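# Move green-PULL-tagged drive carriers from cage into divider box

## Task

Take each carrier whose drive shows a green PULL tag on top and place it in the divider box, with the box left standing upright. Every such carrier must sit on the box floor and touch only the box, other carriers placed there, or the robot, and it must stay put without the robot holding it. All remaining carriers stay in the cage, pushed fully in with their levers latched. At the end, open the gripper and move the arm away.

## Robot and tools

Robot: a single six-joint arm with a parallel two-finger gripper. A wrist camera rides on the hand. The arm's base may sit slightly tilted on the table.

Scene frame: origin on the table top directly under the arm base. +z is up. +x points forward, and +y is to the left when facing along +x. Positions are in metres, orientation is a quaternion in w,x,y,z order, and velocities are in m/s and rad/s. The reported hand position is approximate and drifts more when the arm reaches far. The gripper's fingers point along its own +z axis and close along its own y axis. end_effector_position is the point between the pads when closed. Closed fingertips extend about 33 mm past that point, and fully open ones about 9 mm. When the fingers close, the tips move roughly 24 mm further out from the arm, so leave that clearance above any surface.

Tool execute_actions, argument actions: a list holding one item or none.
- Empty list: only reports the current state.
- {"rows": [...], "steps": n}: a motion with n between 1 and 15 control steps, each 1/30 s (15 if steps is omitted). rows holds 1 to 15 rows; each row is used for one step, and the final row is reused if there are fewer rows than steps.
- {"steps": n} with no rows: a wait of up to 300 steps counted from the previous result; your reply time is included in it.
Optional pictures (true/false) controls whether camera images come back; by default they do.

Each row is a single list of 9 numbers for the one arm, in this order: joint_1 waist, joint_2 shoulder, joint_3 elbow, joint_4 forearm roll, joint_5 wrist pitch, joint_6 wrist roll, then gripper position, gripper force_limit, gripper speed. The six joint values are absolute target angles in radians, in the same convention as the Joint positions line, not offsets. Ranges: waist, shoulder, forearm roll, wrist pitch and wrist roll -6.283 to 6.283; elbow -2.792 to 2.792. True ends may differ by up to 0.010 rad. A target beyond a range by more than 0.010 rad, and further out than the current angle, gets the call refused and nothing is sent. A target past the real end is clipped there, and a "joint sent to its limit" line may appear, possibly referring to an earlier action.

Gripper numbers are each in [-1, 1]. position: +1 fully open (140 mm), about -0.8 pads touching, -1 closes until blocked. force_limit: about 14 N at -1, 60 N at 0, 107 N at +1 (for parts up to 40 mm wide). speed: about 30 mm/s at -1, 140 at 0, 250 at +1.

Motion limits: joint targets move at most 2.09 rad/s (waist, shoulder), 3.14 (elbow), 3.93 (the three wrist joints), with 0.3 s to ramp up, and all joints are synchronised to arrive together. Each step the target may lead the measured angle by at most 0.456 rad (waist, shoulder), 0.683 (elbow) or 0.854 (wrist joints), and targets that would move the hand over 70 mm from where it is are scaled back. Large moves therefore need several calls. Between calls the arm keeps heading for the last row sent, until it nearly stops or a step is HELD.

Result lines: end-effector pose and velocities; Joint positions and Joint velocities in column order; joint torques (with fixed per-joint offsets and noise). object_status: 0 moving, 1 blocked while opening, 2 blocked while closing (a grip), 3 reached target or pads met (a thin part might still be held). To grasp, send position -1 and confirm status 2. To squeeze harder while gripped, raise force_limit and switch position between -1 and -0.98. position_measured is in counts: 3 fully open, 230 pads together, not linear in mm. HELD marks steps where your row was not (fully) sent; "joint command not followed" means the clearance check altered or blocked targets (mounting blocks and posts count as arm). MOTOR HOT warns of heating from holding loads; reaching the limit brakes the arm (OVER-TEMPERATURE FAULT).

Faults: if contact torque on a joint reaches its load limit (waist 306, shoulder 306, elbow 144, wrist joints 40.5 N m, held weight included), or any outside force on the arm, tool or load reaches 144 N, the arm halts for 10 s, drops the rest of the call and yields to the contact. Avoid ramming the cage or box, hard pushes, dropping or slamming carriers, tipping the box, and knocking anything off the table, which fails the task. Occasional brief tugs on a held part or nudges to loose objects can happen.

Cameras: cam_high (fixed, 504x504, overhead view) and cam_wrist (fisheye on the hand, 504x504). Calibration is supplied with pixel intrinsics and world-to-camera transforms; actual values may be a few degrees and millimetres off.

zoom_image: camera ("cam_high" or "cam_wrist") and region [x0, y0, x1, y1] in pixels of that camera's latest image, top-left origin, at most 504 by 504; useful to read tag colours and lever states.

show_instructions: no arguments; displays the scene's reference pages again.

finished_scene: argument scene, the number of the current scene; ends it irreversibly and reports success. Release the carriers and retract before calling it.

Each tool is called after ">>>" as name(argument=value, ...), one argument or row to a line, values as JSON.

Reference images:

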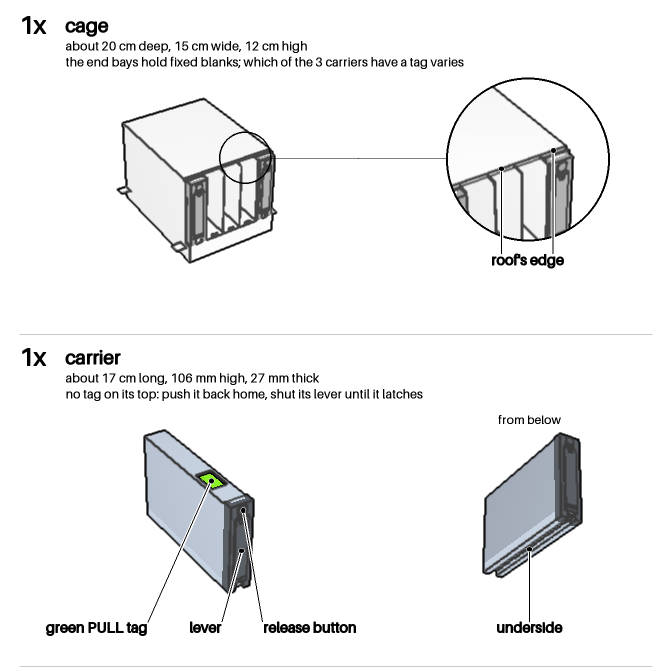

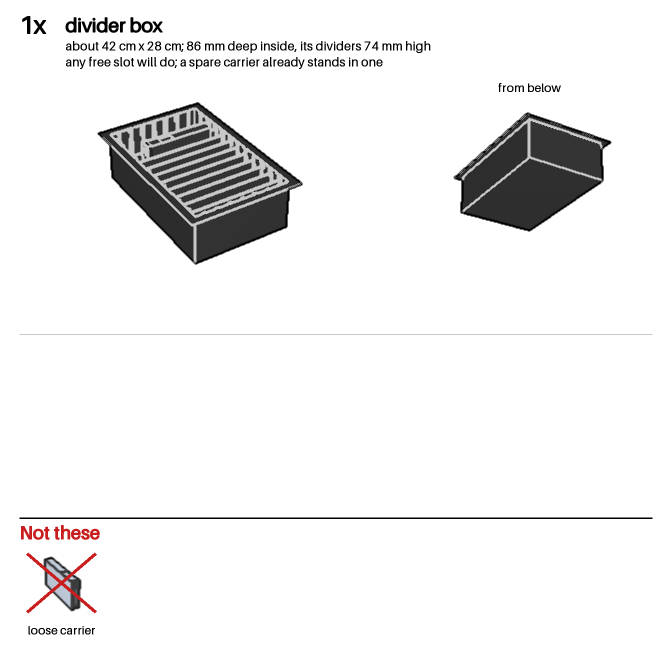

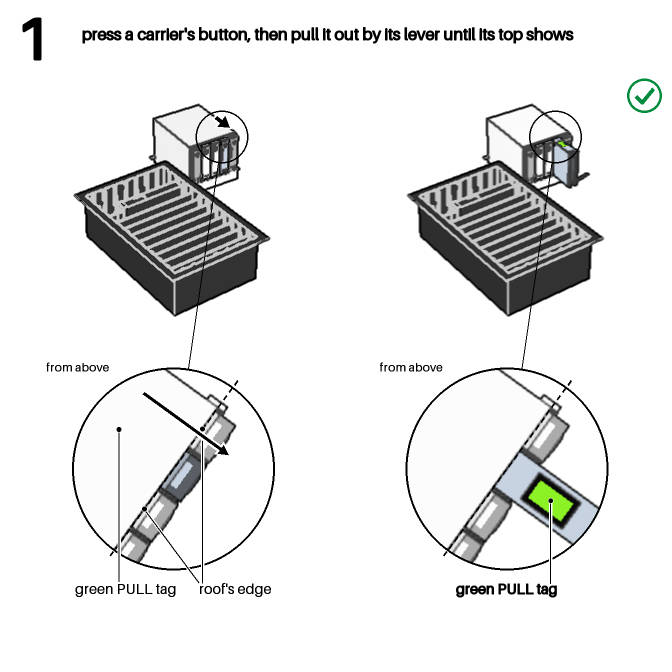

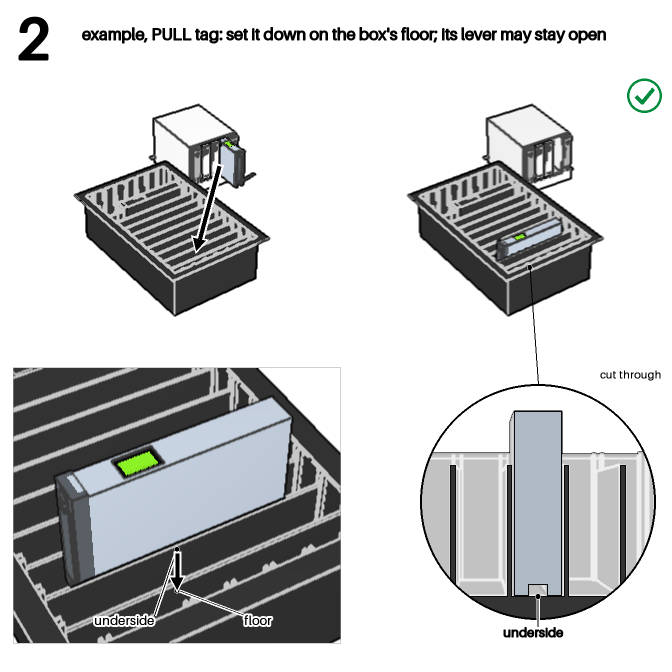

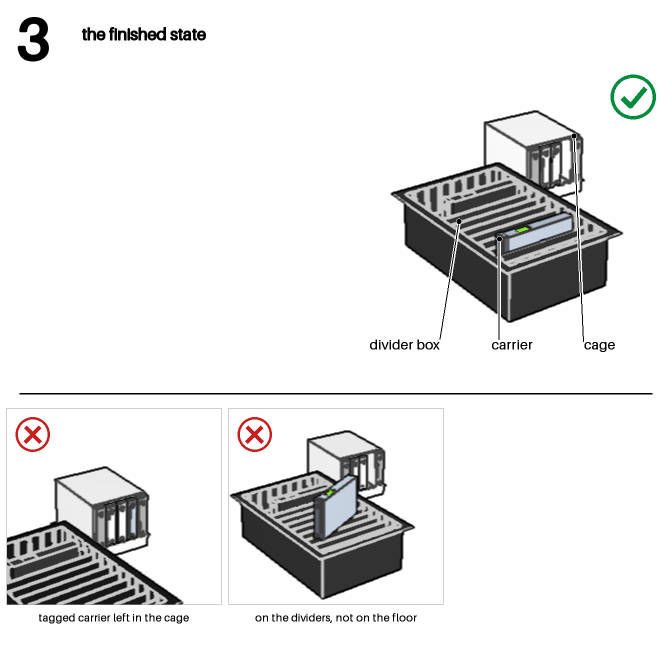

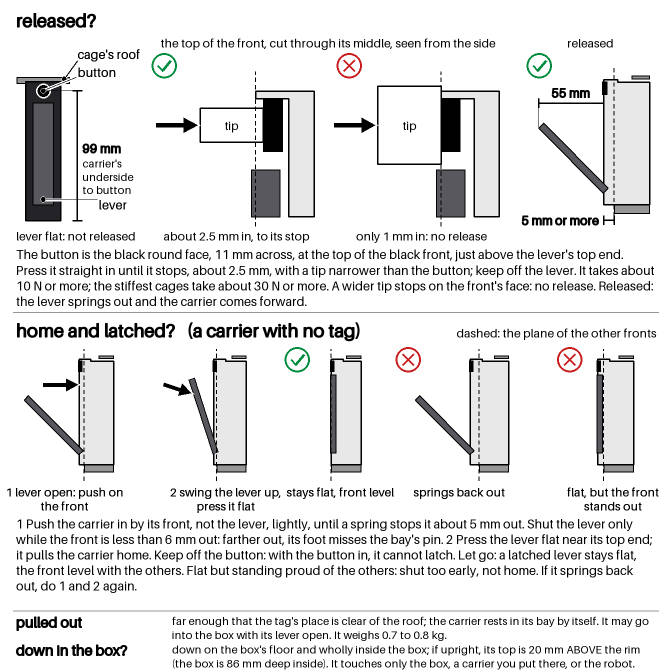

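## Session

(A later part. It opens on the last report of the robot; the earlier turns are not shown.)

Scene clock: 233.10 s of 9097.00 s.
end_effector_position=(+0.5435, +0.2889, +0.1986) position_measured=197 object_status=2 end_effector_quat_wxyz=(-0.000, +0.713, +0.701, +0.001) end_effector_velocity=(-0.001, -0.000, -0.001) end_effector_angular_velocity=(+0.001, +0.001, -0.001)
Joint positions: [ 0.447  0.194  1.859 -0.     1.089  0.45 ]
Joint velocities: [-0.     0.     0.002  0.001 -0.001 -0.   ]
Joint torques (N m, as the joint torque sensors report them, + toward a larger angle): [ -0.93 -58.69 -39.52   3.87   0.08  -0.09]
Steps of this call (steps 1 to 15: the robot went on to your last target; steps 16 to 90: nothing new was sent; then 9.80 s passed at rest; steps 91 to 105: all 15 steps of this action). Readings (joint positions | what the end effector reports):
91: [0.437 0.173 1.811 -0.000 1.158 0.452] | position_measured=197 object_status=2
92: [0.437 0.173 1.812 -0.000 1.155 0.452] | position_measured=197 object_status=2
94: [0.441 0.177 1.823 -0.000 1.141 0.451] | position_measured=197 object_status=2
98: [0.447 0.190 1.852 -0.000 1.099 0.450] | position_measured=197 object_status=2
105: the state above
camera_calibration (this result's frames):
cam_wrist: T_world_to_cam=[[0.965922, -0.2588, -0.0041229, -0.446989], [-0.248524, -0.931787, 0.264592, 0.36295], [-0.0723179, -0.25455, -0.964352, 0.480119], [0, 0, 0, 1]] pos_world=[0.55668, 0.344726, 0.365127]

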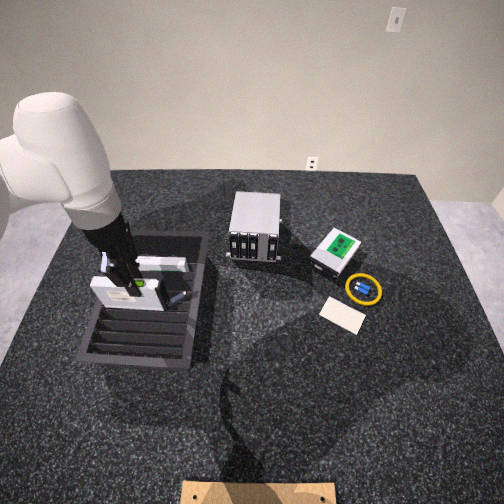

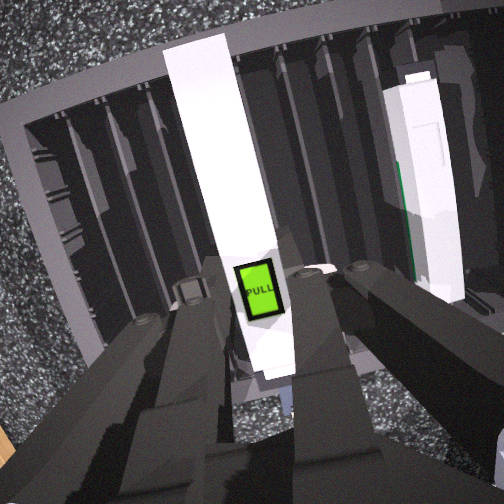

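>>> execute_actions(
  actions=[],
)

Scene clock: 238.00 s of 9097.00 s.
end_effector_position=(+0.5435, +0.2889, +0.1985) position_measured=197 object_status=2 end_effector_quat_wxyz=(-0.000, +0.713, +0.701, +0.001) end_effector_velocity=(-0.000, +0.000, +0.000) end_effector_angular_velocity=(-0.000, -0.000, +0.001)
Joint positions: [0.447 0.194 1.859 0.    1.089 0.45 ]
Joint velocities: [ 0.001 -0.    -0.    -0.    -0.    -0.   ]
Joint torques (N m, as the joint torque sensors report them, + toward a larger angle): [ -1.54 -58.7  -39.4    3.93   0.02   0.02]
Steps of this call (steps 1 to 15: the robot went on to your last target; steps 16 to 90: nothing new was sent; then 1.90 s passed at rest). Readings (joint positions | what the end effector reports):
1: [0.447 0.194 1.859 -0.000 1.089 0.450] | position_measured=197 object_status=2
2: [0.447 0.194 1.859 -0.000 1.089 0.450] | position_measured=197 object_status=2
4: [0.447 0.194 1.859 -0.000 1.089 0.450] | position_measured=197 object_status=2
8: [0.447 0.194 1.859 -0.000 1.089 0.450] | position_measured=197 object_status=2
90: the state above
The arm was judged still, so your last target was given up. Only a new action makes it travel on or press farther. Fingers that are still opening or closing keep moving.
camera_calibration (this result's frames):
cam_wrist: T_world_to_cam=[[0.965917, -0.258818, -0.00426706, -0.446889], [-0.248501, -0.931778, 0.264645, 0.362927], [-0.0724709, -0.254565, -0.964336, 0.480092], [0, 0, 0, 1]] pos_world=[0.556638, 0.344719, 0.365016]

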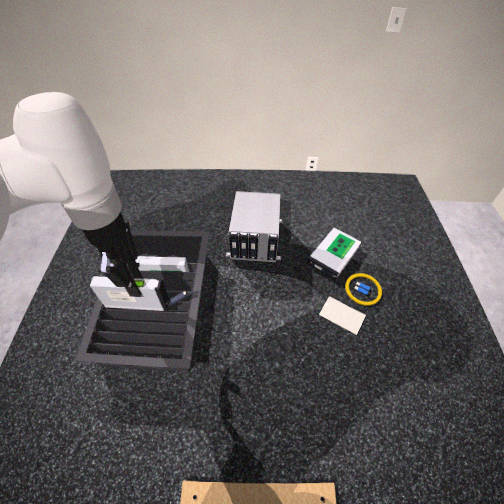

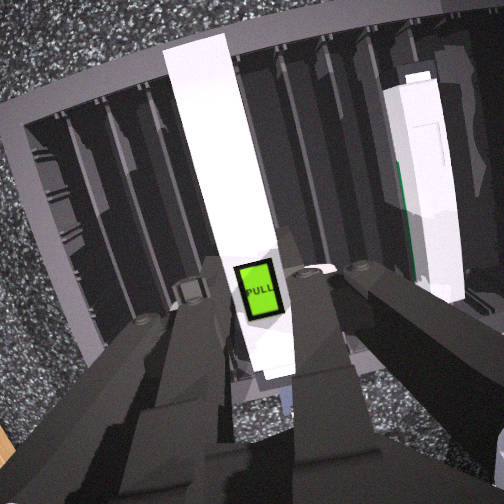

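>>> execute_actions(
  actions=[
    {"rows": [[0.4469,0.1950,1.8607,0,1.0859,0.4496,-1,0.8,-0.3],[0.4469,0.1965,1.8625,0,1.0826,0.4496,-1,0.8,-0.3],[0.4469,0.1980,1.8644,0,1.0792,0.4496,-1,0.8,-0.3],[0.4469,0.1994,1.8662,0,1.0760,0.4496,-1,0.8,-0.3],[0.4469,0.2008,1.8681,0,1.0727,0.4496,-1,0.8,-0.3],[0.4469,0.2018,1.8694,0,1.0704,0.4496,-1,0.8,-0.3],[0.4469,0.2028,1.8707,0,1.0681,0.4496,-1,0.8,-0.3],[0.4469,0.2038,1.8720,0,1.0658,0.4496,-1,0.8,-0.3],[0.4469,0.2048,1.8732,0,1.0636,0.4496,-1,0.8,-0.3],[0.4469,0.2058,1.8745,0,1.0613,0.4496,-1,0.8,-0.3]], "steps": 15},
  ],
)

Scene clock: 244.07 s of 9097.00 s.
end_effector_position=(+0.5435, +0.2889, +0.1834) position_measured=197 object_status=2 end_effector_quat_wxyz=(-0.001, +0.713, +0.701, +0.001) end_effector_velocity=(+0.001, +0.000, -0.001) end_effector_angular_velocity=(+0.001, -0.001, -0.001)
Joint positions: [0.447 0.206 1.874 0.    1.061 0.45 ]
Joint velocities: [-0.001  0.001  0.001  0.    -0.003  0.   ]
Joint torques (N m, as the joint torque sensors report them, + toward a larger angle): [ -0.75 -59.08 -39.54   4.32   0.99   0.18]
Steps of this call (steps 1 to 90: nothing new was sent; then 2.57 s passed at rest; steps 91 to 105: all 15 steps of this action). Readings (joint positions | what the end effector reports):
91: [0.447 0.194 1.859 0.000 1.089 0.450] | position_measured=197 object_status=2
92: [0.447 0.194 1.859 0.000 1.088 0.450] | position_measured=197 object_status=2
94: [0.447 0.196 1.862 0.000 1.083 0.450] | position_measured=197 object_status=2
98: [0.447 0.202 1.869 0.000 1.071 0.450] | position_measured=197 object_status=2
105: the state above
camera_calibration (this result's frames):
cam_wrist: T_world_to_cam=[[0.965915, -0.258824, -0.00428083, -0.446942], [-0.248505, -0.931784, 0.264621, 0.366975], [-0.0724789, -0.254537, -0.964343, 0.46551], [0, 0, 0, 1]] pos_world=[0.556642, 0.344752, 0.349889]

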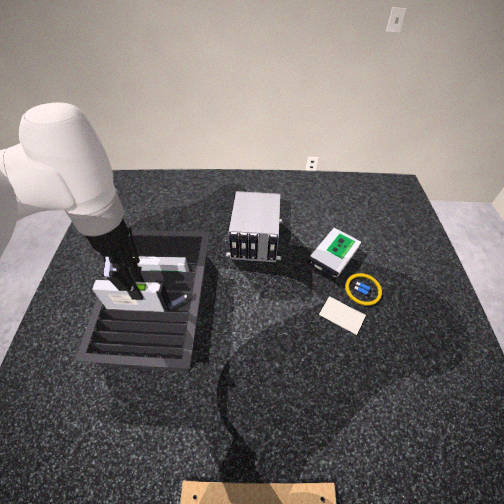

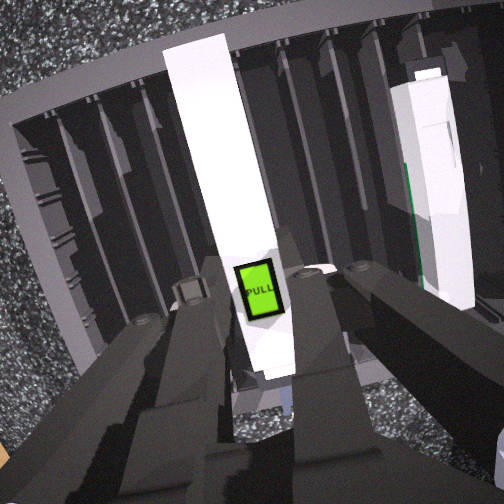

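>>> execute_actions(
  actions=[
    {"rows": [[0.4469,0.2081,1.8773,0,1.0562,0.4496,-1,0.8,-0.3],[0.4469,0.2106,1.8803,0,1.0507,0.4496,-1,0.8,-0.3],[0.4469,0.2132,1.8833,0,1.0451,0.4496,-1,0.8,-0.3],[0.4469,0.2158,1.8862,0,1.0396,0.4496,-1,0.8,-0.3],[0.4469,0.2184,1.8891,0,1.0341,0.4496,-1,0.8,-0.3],[0.4469,0.2210,1.8920,0,1.0286,0.4496,-1,0.8,-0.3],[0.4469,0.2236,1.8949,0,1.0231,0.4496,-1,0.8,-0.3],[0.4469,0.2263,1.8978,0,1.0175,0.4496,-1,0.8,-0.3],[0.4469,0.2290,1.9006,0,1.0120,0.4496,-1,0.8,-0.3],[0.4469,0.2317,1.9034,0,1.0065,0.4496,-1,0.8,-0.3],[0.4469,0.2344,1.9062,0,1.0010,0.4496,-1,0.8,-0.3]], "steps": 15},
  ],
)

Scene clock: 247.13 s of 9097.00 s.
end_effector_position=(+0.5435, +0.2889, +0.1509) position_measured=197 object_status=2 end_effector_quat_wxyz=(-0.000, +0.713, +0.701, +0.001) end_effector_velocity=(+0.001, +0.001, -0.006) end_effector_angular_velocity=(+0.002, -0.004, +0.001)
Joint positions: [ 0.447  0.234  1.906 -0.     1.002  0.45 ]
Joint velocities: [ 0.001  0.006  0.006  0.    -0.016  0.   ]
Joint torques (N m, as the joint torque sensors report them, + toward a larger angle): [  0.27 -63.02 -36.48   4.45   0.85   0.24]
Steps of this call (steps 1 to 15: the robot went on to your last target; steps 16 to 77: nothing new was sent; steps 78 to 92: all 15 steps of this action). Readings (joint positions | what the end effector reports):
78: [0.447 0.206 1.875 -0.000 1.061 0.450] | position_measured=197 object_status=2
79: [0.447 0.207 1.875 -0.000 1.059 0.450] | position_measured=197 object_status=2
81: [0.447 0.210 1.880 -0.000 1.051 0.450] | position_measured=197 object_status=2
85: [0.447 0.220 1.891 -0.000 1.030 0.450] | position_measured=197 object_status=2
92: the state above
camera_calibration (this result's frames):
cam_wrist: T_world_to_cam=[[0.965934, -0.258754, -0.00428377, -0.447104], [-0.248426, -0.931762, 0.26477, 0.375508], [-0.0725018, -0.254686, -0.964302, 0.434211], [0, 0, 0, 1]] pos_world=[0.55664, 0.344782, 0.317372]

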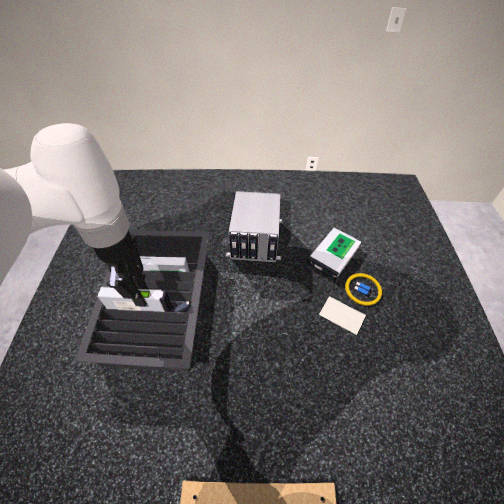

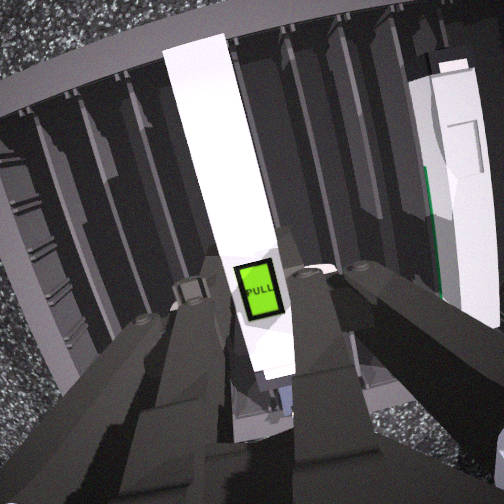

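>>> execute_actions(
  actions=[
    {"rows": [[0.4469,0.2372,1.9090,0,0.9954,0.4496,-1,0.8,-0.3],[0.4469,0.2400,1.9117,0,0.9899,0.4496,-1,0.8,-0.3],[0.4469,0.2428,1.9144,0,0.9844,0.4496,-1,0.8,-0.3],[0.4469,0.2457,1.9171,0,0.9788,0.4496,-1,0.8,-0.3],[0.4469,0.2486,1.9197,0,0.9733,0.4496,-1,0.8,-0.3],[0.4469,0.2515,1.9224,0,0.9677,0.4496,-1,0.8,-0.3],[0.4469,0.2544,1.9250,0,0.9622,0.4496,-1,0.8,-0.3],[0.4469,0.2574,1.9275,0,0.9567,0.4496,-1,0.8,-0.3],[0.4469,0.2600,1.9298,0,0.9518,0.4496,-1,0.8,-0.3],[0.4469,0.2620,1.9314,0,0.9482,0.4496,-1,0.8,-0.3],[0.4469,0.2634,1.9326,0,0.9456,0.4496,-1,0.8,-0.3],[0.4469,0.2644,1.9334,0,0.9438,0.4496,-1,0.8,-0.3],[0.4469,0.2654,1.9343,0,0.9419,0.4496,-1,0.8,-0.3]], "steps": 15},
  ],
)

Scene clock: 250.17 s of 9097.00 s.
end_effector_position=(+0.5435, +0.2891, +0.1192) position_measured=197 object_status=2 end_effector_quat_wxyz=(-0.001, +0.713, +0.701, +0.001) end_effector_velocity=(+0.006, +0.002, -0.007) end_effector_angular_velocity=(+0.005, -0.012, +0.001)
Joint positions: [0.447 0.265 1.934 0.    0.943 0.45 ]
Joint velocities: [-0.     0.01   0.002 -0.001 -0.024 -0.001]
Joint torques (N m, as the joint torque sensors report them, + toward a larger angle): [ -2.61 -60.35 -27.25   3.7    1.45   0.1 ]
Steps of this call (steps 1 to 15: the robot went on to your last target; steps 16 to 76: nothing new was sent; steps 77 to 91: all 15 steps of this action). Readings (joint positions | what the end effector reports):
77: [0.447 0.234 1.906 0.000 1.001 0.450] | position_measured=197 object_status=2
78: [0.447 0.235 1.907 0.000 0.999 0.450] | position_measured=197 object_status=2
80: [0.447 0.240 1.911 0.000 0.991 0.450] | position_measured=197 object_status=2
84: [0.447 0.251 1.922 0.000 0.969 0.450] | position_measured=197 object_status=2
91: the state above
camera_calibration (this result's frames):
cam_wrist: T_world_to_cam=[[0.965907, -0.258854, -0.00422535, -0.447236], [-0.248555, -0.931796, 0.26453, 0.384132], [-0.0724117, -0.254461, -0.964368, 0.403664], [0, 0, 0, 1]] pos_world=[0.556696, 0.34488, 0.285777]

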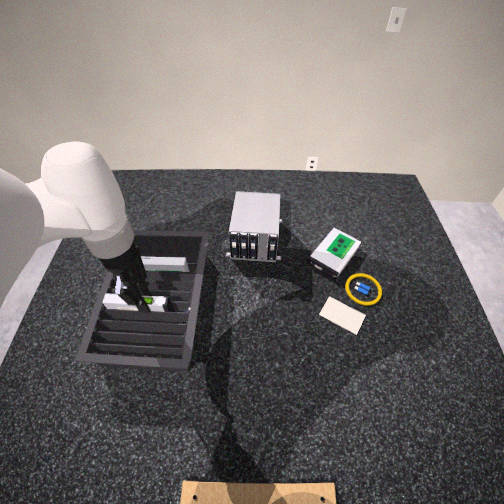

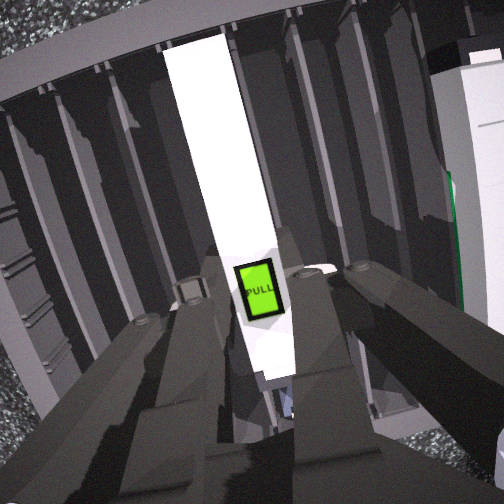

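>>> execute_actions(
  actions=[
    {"rows": [[0.4469,0.2644,1.9334,0,0.9438,0.4496,-1,0.8,-0.3],[0.4469,0.2640,1.9331,0,0.9445,0.4496,-1,0.8,-0.3],[0.4469,0.2640,1.9331,0,0.9445,0.4496,-1,0.8,-0.3],[0.4469,0.2640,1.9331,0,0.9445,0.4496,-0.3,0.8,-0.8]], "steps": 15},
  ],
)

>>> execute_actions(
  actions=[
    {"rows": [[0.4469,0.2610,1.9305,0,0.9501,0.4496,-0.3,0.8,-0.8],[0.4469,0.2560,1.9263,0,0.9593,0.4496,-0.3,0.8,-0.8],[0.4469,0.2500,1.9210,0,0.9706,0.4496,-0.3,0.8,-0.8],[0.4469,0.2428,1.9144,0,0.9844,0.4496,-0.3,0.8,-0.8],[0.4469,0.2344,1.9062,0,1.0010,0.4496,-0.3,0.8,-0.8],[0.4469,0.2250,1.8963,0,1.0203,0.4496,-0.3,0.8,-0.8],[0.4469,0.2158,1.8862,0,1.0396,0.4496,-0.3,0.8,-0.8],[0.4469,0.2081,1.8773,0,1.0562,0.4496,-0.3,0.8,-0.8],[0.4469,0.2008,1.8681,0,1.0727,0.4496,-0.3,0.8,-0.8],[0.4469,0.1960,1.8620,0,1.0836,0.4496,-0.3,0.8,-0.8],[0.4469,0.1936,1.8588,0,1.0892,0.4496,-0.3,0.8,-0.8]], "steps": 15},
  ],
)

Scene clock: 254.27 s of 9097.00 s.
end_effector_position=(+0.5433, +0.2889, +0.1197) position_measured=168 object_status=0 end_effector_quat_wxyz=(-0.001, +0.713, +0.701, +0.000) end_effector_velocity=(+0.001, +0.001, +0.001) end_effector_angular_velocity=(+0.002, -0.002, -0.000)
Joint positions: [ 0.447  0.264  1.933 -0.     0.945  0.45 ]
Joint velocities: [ 0.    -0.001 -0.001  0.001 -0.001  0.   ]
Joint torques (N m, as the joint torque sensors report them, + toward a larger angle): [ -1.75 -57.44 -32.53   3.7    0.16   0.02]
Steps of this call (steps 1 to 15: the robot went on to your last target; steps 16 to 90: nothing new was sent; then 0.60 s passed at rest; steps 91 to 105: all 15 steps of this action). Readings (joint positions | what the end effector reports):
91: [0.447 0.265 1.934 -0.000 0.942 0.450] | position_measured=197 object_status=2
92: [0.447 0.265 1.934 -0.000 0.943 0.450] | position_measured=197 object_status=2
94: [0.447 0.265 1.934 -0.000 0.944 0.450] | position_measured=197 object_status=0
98: [0.447 0.265 1.934 -0.000 0.945 0.450] | position_measured=187 object_status=0
105: the state above
camera_calibration (this result's frames):
cam_wrist: T_world_to_cam=[[0.965921, -0.258797, -0.00460535, -0.447019], [-0.248372, -0.931729, 0.264939, 0.383665], [-0.0728561, -0.254766, -0.964254, 0.404319], [0, 0, 0, 1]] pos_world=[0.556534, 0.344792, 0.286159]

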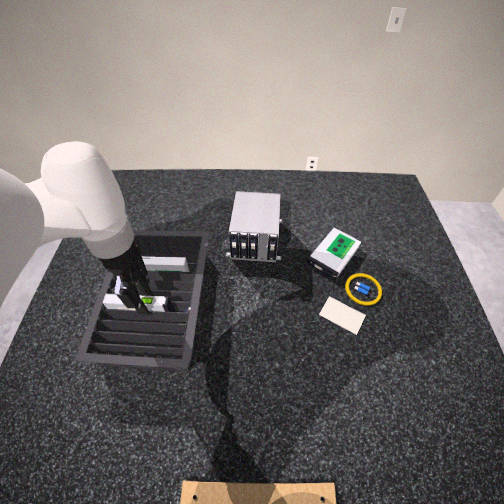

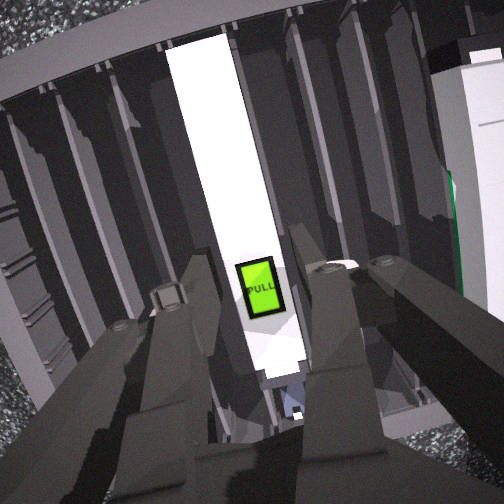

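Scene clock: 254.77 s of 9097.00 s.
end_effector_position=(+0.5435, +0.2889, +0.1978) position_measured=167 object_status=3 end_effector_quat_wxyz=(-0.000, +0.713, +0.701, +0.001) end_effector_velocity=(-0.003, -0.001, +0.010) end_effector_angular_velocity=(-0.005, +0.010, +0.001)
Joint positions: [0.447 0.194 1.859 0.    1.088 0.45 ]
Joint velocities: [ 0.001 -0.008 -0.011 -0.     0.03  -0.001]
Joint torques (N m, as the joint torque sensors report them, + toward a larger angle): [ -1.83 -48.28 -31.95   3.69  -0.1    0.01]
Steps of this call (steps 1 to 15: all 15 steps of this action). Readings (joint positions | what the end effector reports):
1: [0.447 0.264 1.933 -0.000 0.945 0.450] | position_measured=167 object_status=0
2: [0.447 0.263 1.932 -0.000 0.946 0.450] | position_measured=167 object_status=0
4: [0.447 0.257 1.927 -0.000 0.958 0.450] | position_measured=167 object_status=0
8: [0.447 0.230 1.902 -0.000 1.010 0.450] | position_measured=167 object_status=3
15: the state above
camera_calibration (this result's frames):
cam_wrist: T_world_to_cam=[[0.965909, -0.258847, -0.00418992, -0.446911], [-0.24856, -0.931807, 0.264488, 0.363219], [-0.0723659, -0.25443, -0.96438, 0.479396], [0, 0, 0, 1]] pos_world=[0.55665, 0.344741, 0.364381]

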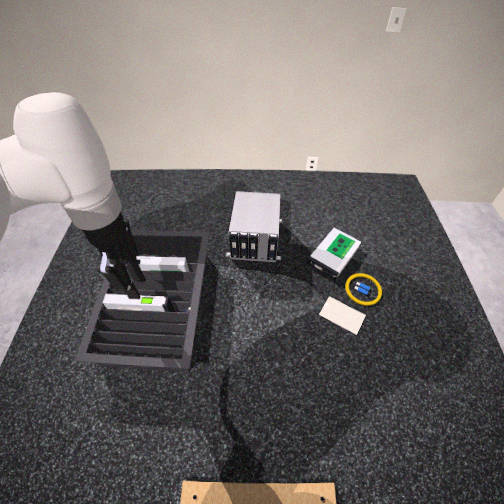

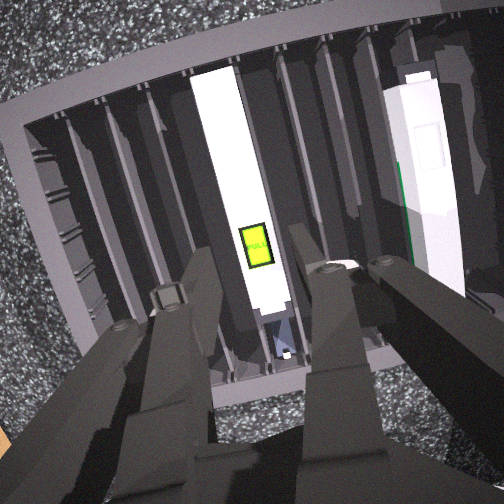

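>>> zoom_image(
  camera="cam_high",
  region=[80, 180, 300, 340],
)

>>> zoom_image(
  camera="cam_wrist",
  region=[150, 40, 350, 390],
)

Region (80, 180, 300, 340) of cam_high's 504x504 image, scaled by 2.291, with more detail than that image has; it fills the top 367 rows of this view, and the rest is white.

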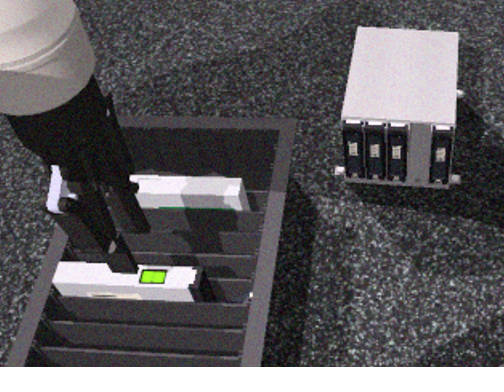

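Region (150, 40, 350, 390) of cam_wrist's 504x504 image, scaled by 1.440, with more detail than that image has; it fills the left 288 columns of this view, and the rest is white.

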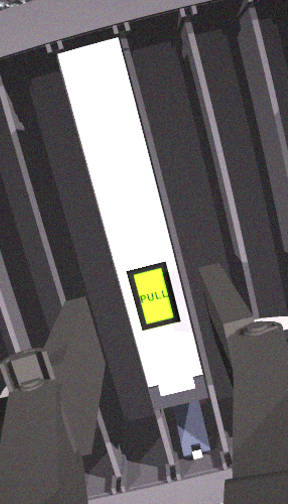

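>>> execute_actions(
  actions=[
    {"rows": [[0.46,0.188,1.850,0,1.103,0.4496,-0.3,0.8,-0.8],[0.49,0.180,1.836,0,1.125,0.4496,-0.3,0.8,-0.8],[0.53,0.170,1.818,0,1.153,0.4496,-0.3,0.8,-0.8],[0.58,0.160,1.798,0,1.183,0.4496,-0.3,0.8,-0.8],[0.64,0.150,1.778,0,1.213,0.4496,-0.3,0.8,-0.8],[0.70,0.142,1.762,0,1.237,0.4496,-0.3,0.8,-0.8],[0.76,0.135,1.749,0,1.257,0.4496,-0.3,0.8,-0.8],[0.82,0.131,1.741,0,1.269,0.4496,-0.3,0.8,-0.8],[0.88,0.1295,1.7378,0,1.2743,0.4496,-0.3,0.8,-0.8],[0.93,0.1295,1.7378,0,1.2743,0.4496,-0.3,0.8,-0.8],[0.97,0.1295,1.7378,0,1.2743,0.4496,-0.3,0.8,-0.8],[1.0,0.1295,1.7378,0,1.2743,0.4496,-0.3,0.8,-0.8]], "steps": 15},
  ],
)

>>> execute_actions(
  actions=[
    {"steps": 15},
  ],
)

Scene clock: 263.03 s of 9097.00 s.
end_effector_position=(+0.4442, +0.4285, +0.2664) position_measured=167 object_status=3 end_effector_quat_wxyz=(-0.000, +0.608, +0.794, +0.001) end_effector_velocity=(-0.304, +0.311, +0.087) end_effector_angular_velocity=(-0.001, +0.001, +0.704)
Joint positions: [ 0.726  0.15   1.778 -0.     1.212  0.45 ]
Joint velocities: [ 0.704 -0.054 -0.103  0.001  0.158 -0.   ]
Joint torques (N m, as the joint torque sensors report them, + toward a larger angle): [ -4.03 -54.3  -37.7    4.2    0.09  -0.08]
Steps of this call (steps 1 to 15: the robot went on to your last target; steps 16 to 90: nothing new was sent; then 4.77 s passed at rest; steps 91 to 105: all 15 steps of this action). Readings (joint positions | what the end effector reports):
91: [0.447 0.194 1.859 -0.000 1.089 0.450] | position_measured=167 object_status=3
92: [0.450 0.192 1.857 -0.000 1.093 0.450] | position_measured=167 object_status=3
94: [0.474 0.185 1.844 -0.000 1.112 0.450] | position_measured=167 object_status=3
98: [0.561 0.167 1.810 -0.000 1.164 0.450] | position_measured=167 object_status=3
105: the state above
camera_calibration (this result's frames):
cam_wrist: T_world_to_cam=[[0.999844, 0.0173643, -0.00334523, -0.448251], [0.0176306, -0.964231, 0.264477, 0.346157], [0.00136688, -0.264495, -0.964386, 0.545371], [0, 0, 0, 1]] pos_world=[0.441332, 0.485806, 0.432898]

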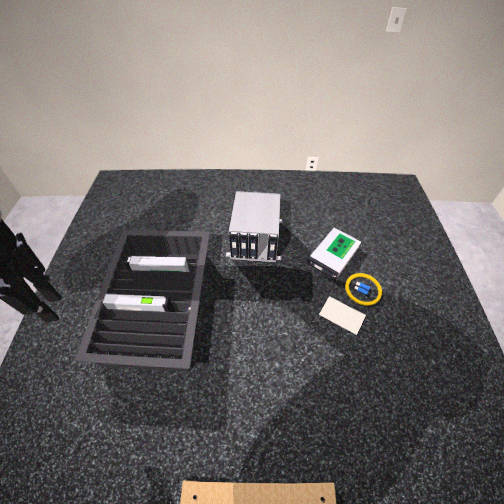

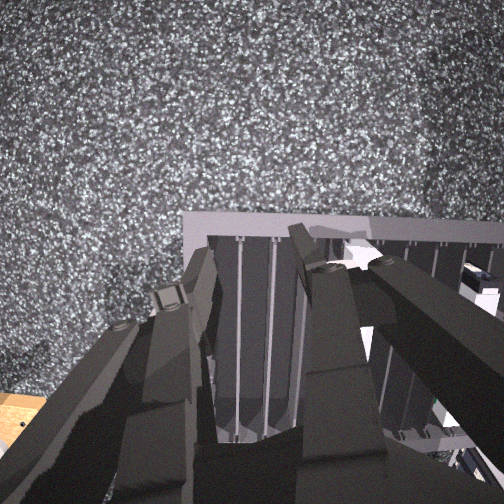

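Scene clock: 263.53 s of 9097.00 s.
end_effector_position=(+0.3107, +0.5310, +0.3008) position_measured=167 object_status=3 end_effector_quat_wxyz=(-0.000, +0.495, +0.869, +0.001) end_effector_velocity=(-0.001, +0.002, +0.002) end_effector_angular_velocity=(+0.000, -0.001, +0.004)
Joint positions: [1.    0.129 1.738 0.    1.274 0.45 ]
Joint velocities: [ 0.004  0.    -0.003 -0.001  0.002  0.   ]
Joint torques (N m, as the joint torque sensors report them, + toward a larger angle): [ -4.41 -55.24 -39.35   4.08  -0.38   0.06]
Steps of this call (steps 1 to 15: the robot went on to your last target). Readings (joint positions | what the end effector reports):
1: [0.750 0.149 1.775 -0.000 1.218 0.450] | position_measured=167 object_status=3
2: [0.774 0.147 1.771 -0.000 1.223 0.450] | position_measured=167 object_status=3
4: [0.821 0.143 1.764 -0.000 1.234 0.450] | position_measured=167 object_status=3
8: [0.917 0.136 1.750 -0.000 1.256 0.450] | position_measured=167 object_status=3
15: the state above
camera_calibration (this result's frames):
cam_wrist: T_world_to_cam=[[0.957995, 0.286764, -0.00338984, -0.446426], [0.277391, -0.923551, 0.264778, 0.335786], [0.0727981, -0.254596, -0.964304, 0.578352], [0, 0, 0, 1]] pos_world=[0.292427, 0.585381, 0.467285]

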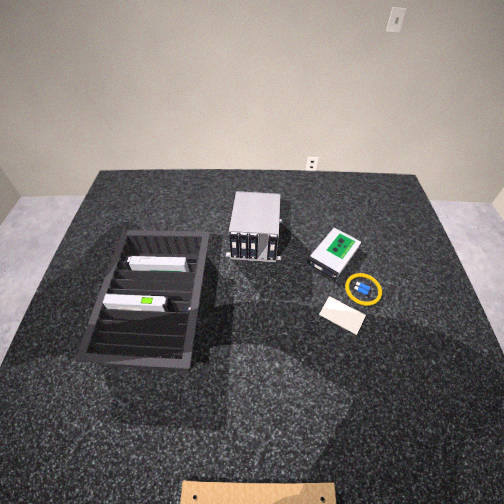

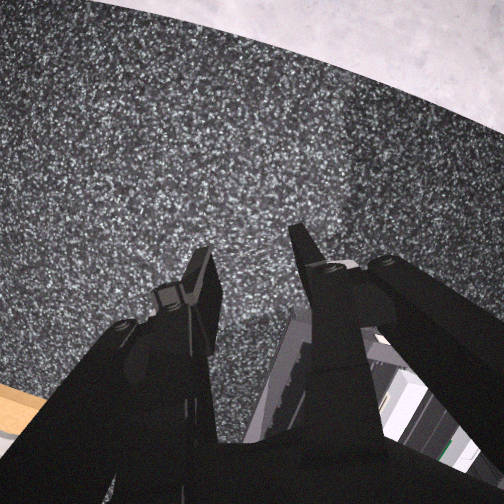

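>>> zoom_image(
  camera="cam_high",
  region=[85, 235, 215, 330],
)

Region (85, 235, 215, 330) of cam_high's 504x504 image, scaled by 3.877, with more detail than that image has; it fills the top 368 rows of this view, and the rest is white.

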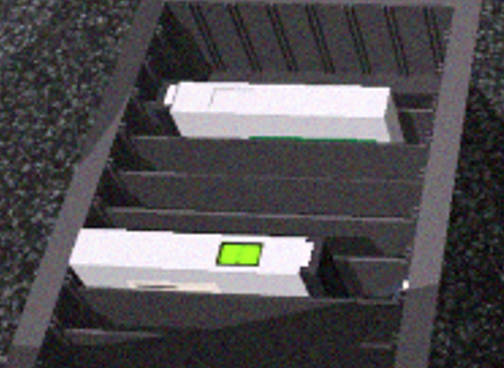

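>>> finished_scene(
  scene=1,
)

The scene is finished: the task was done.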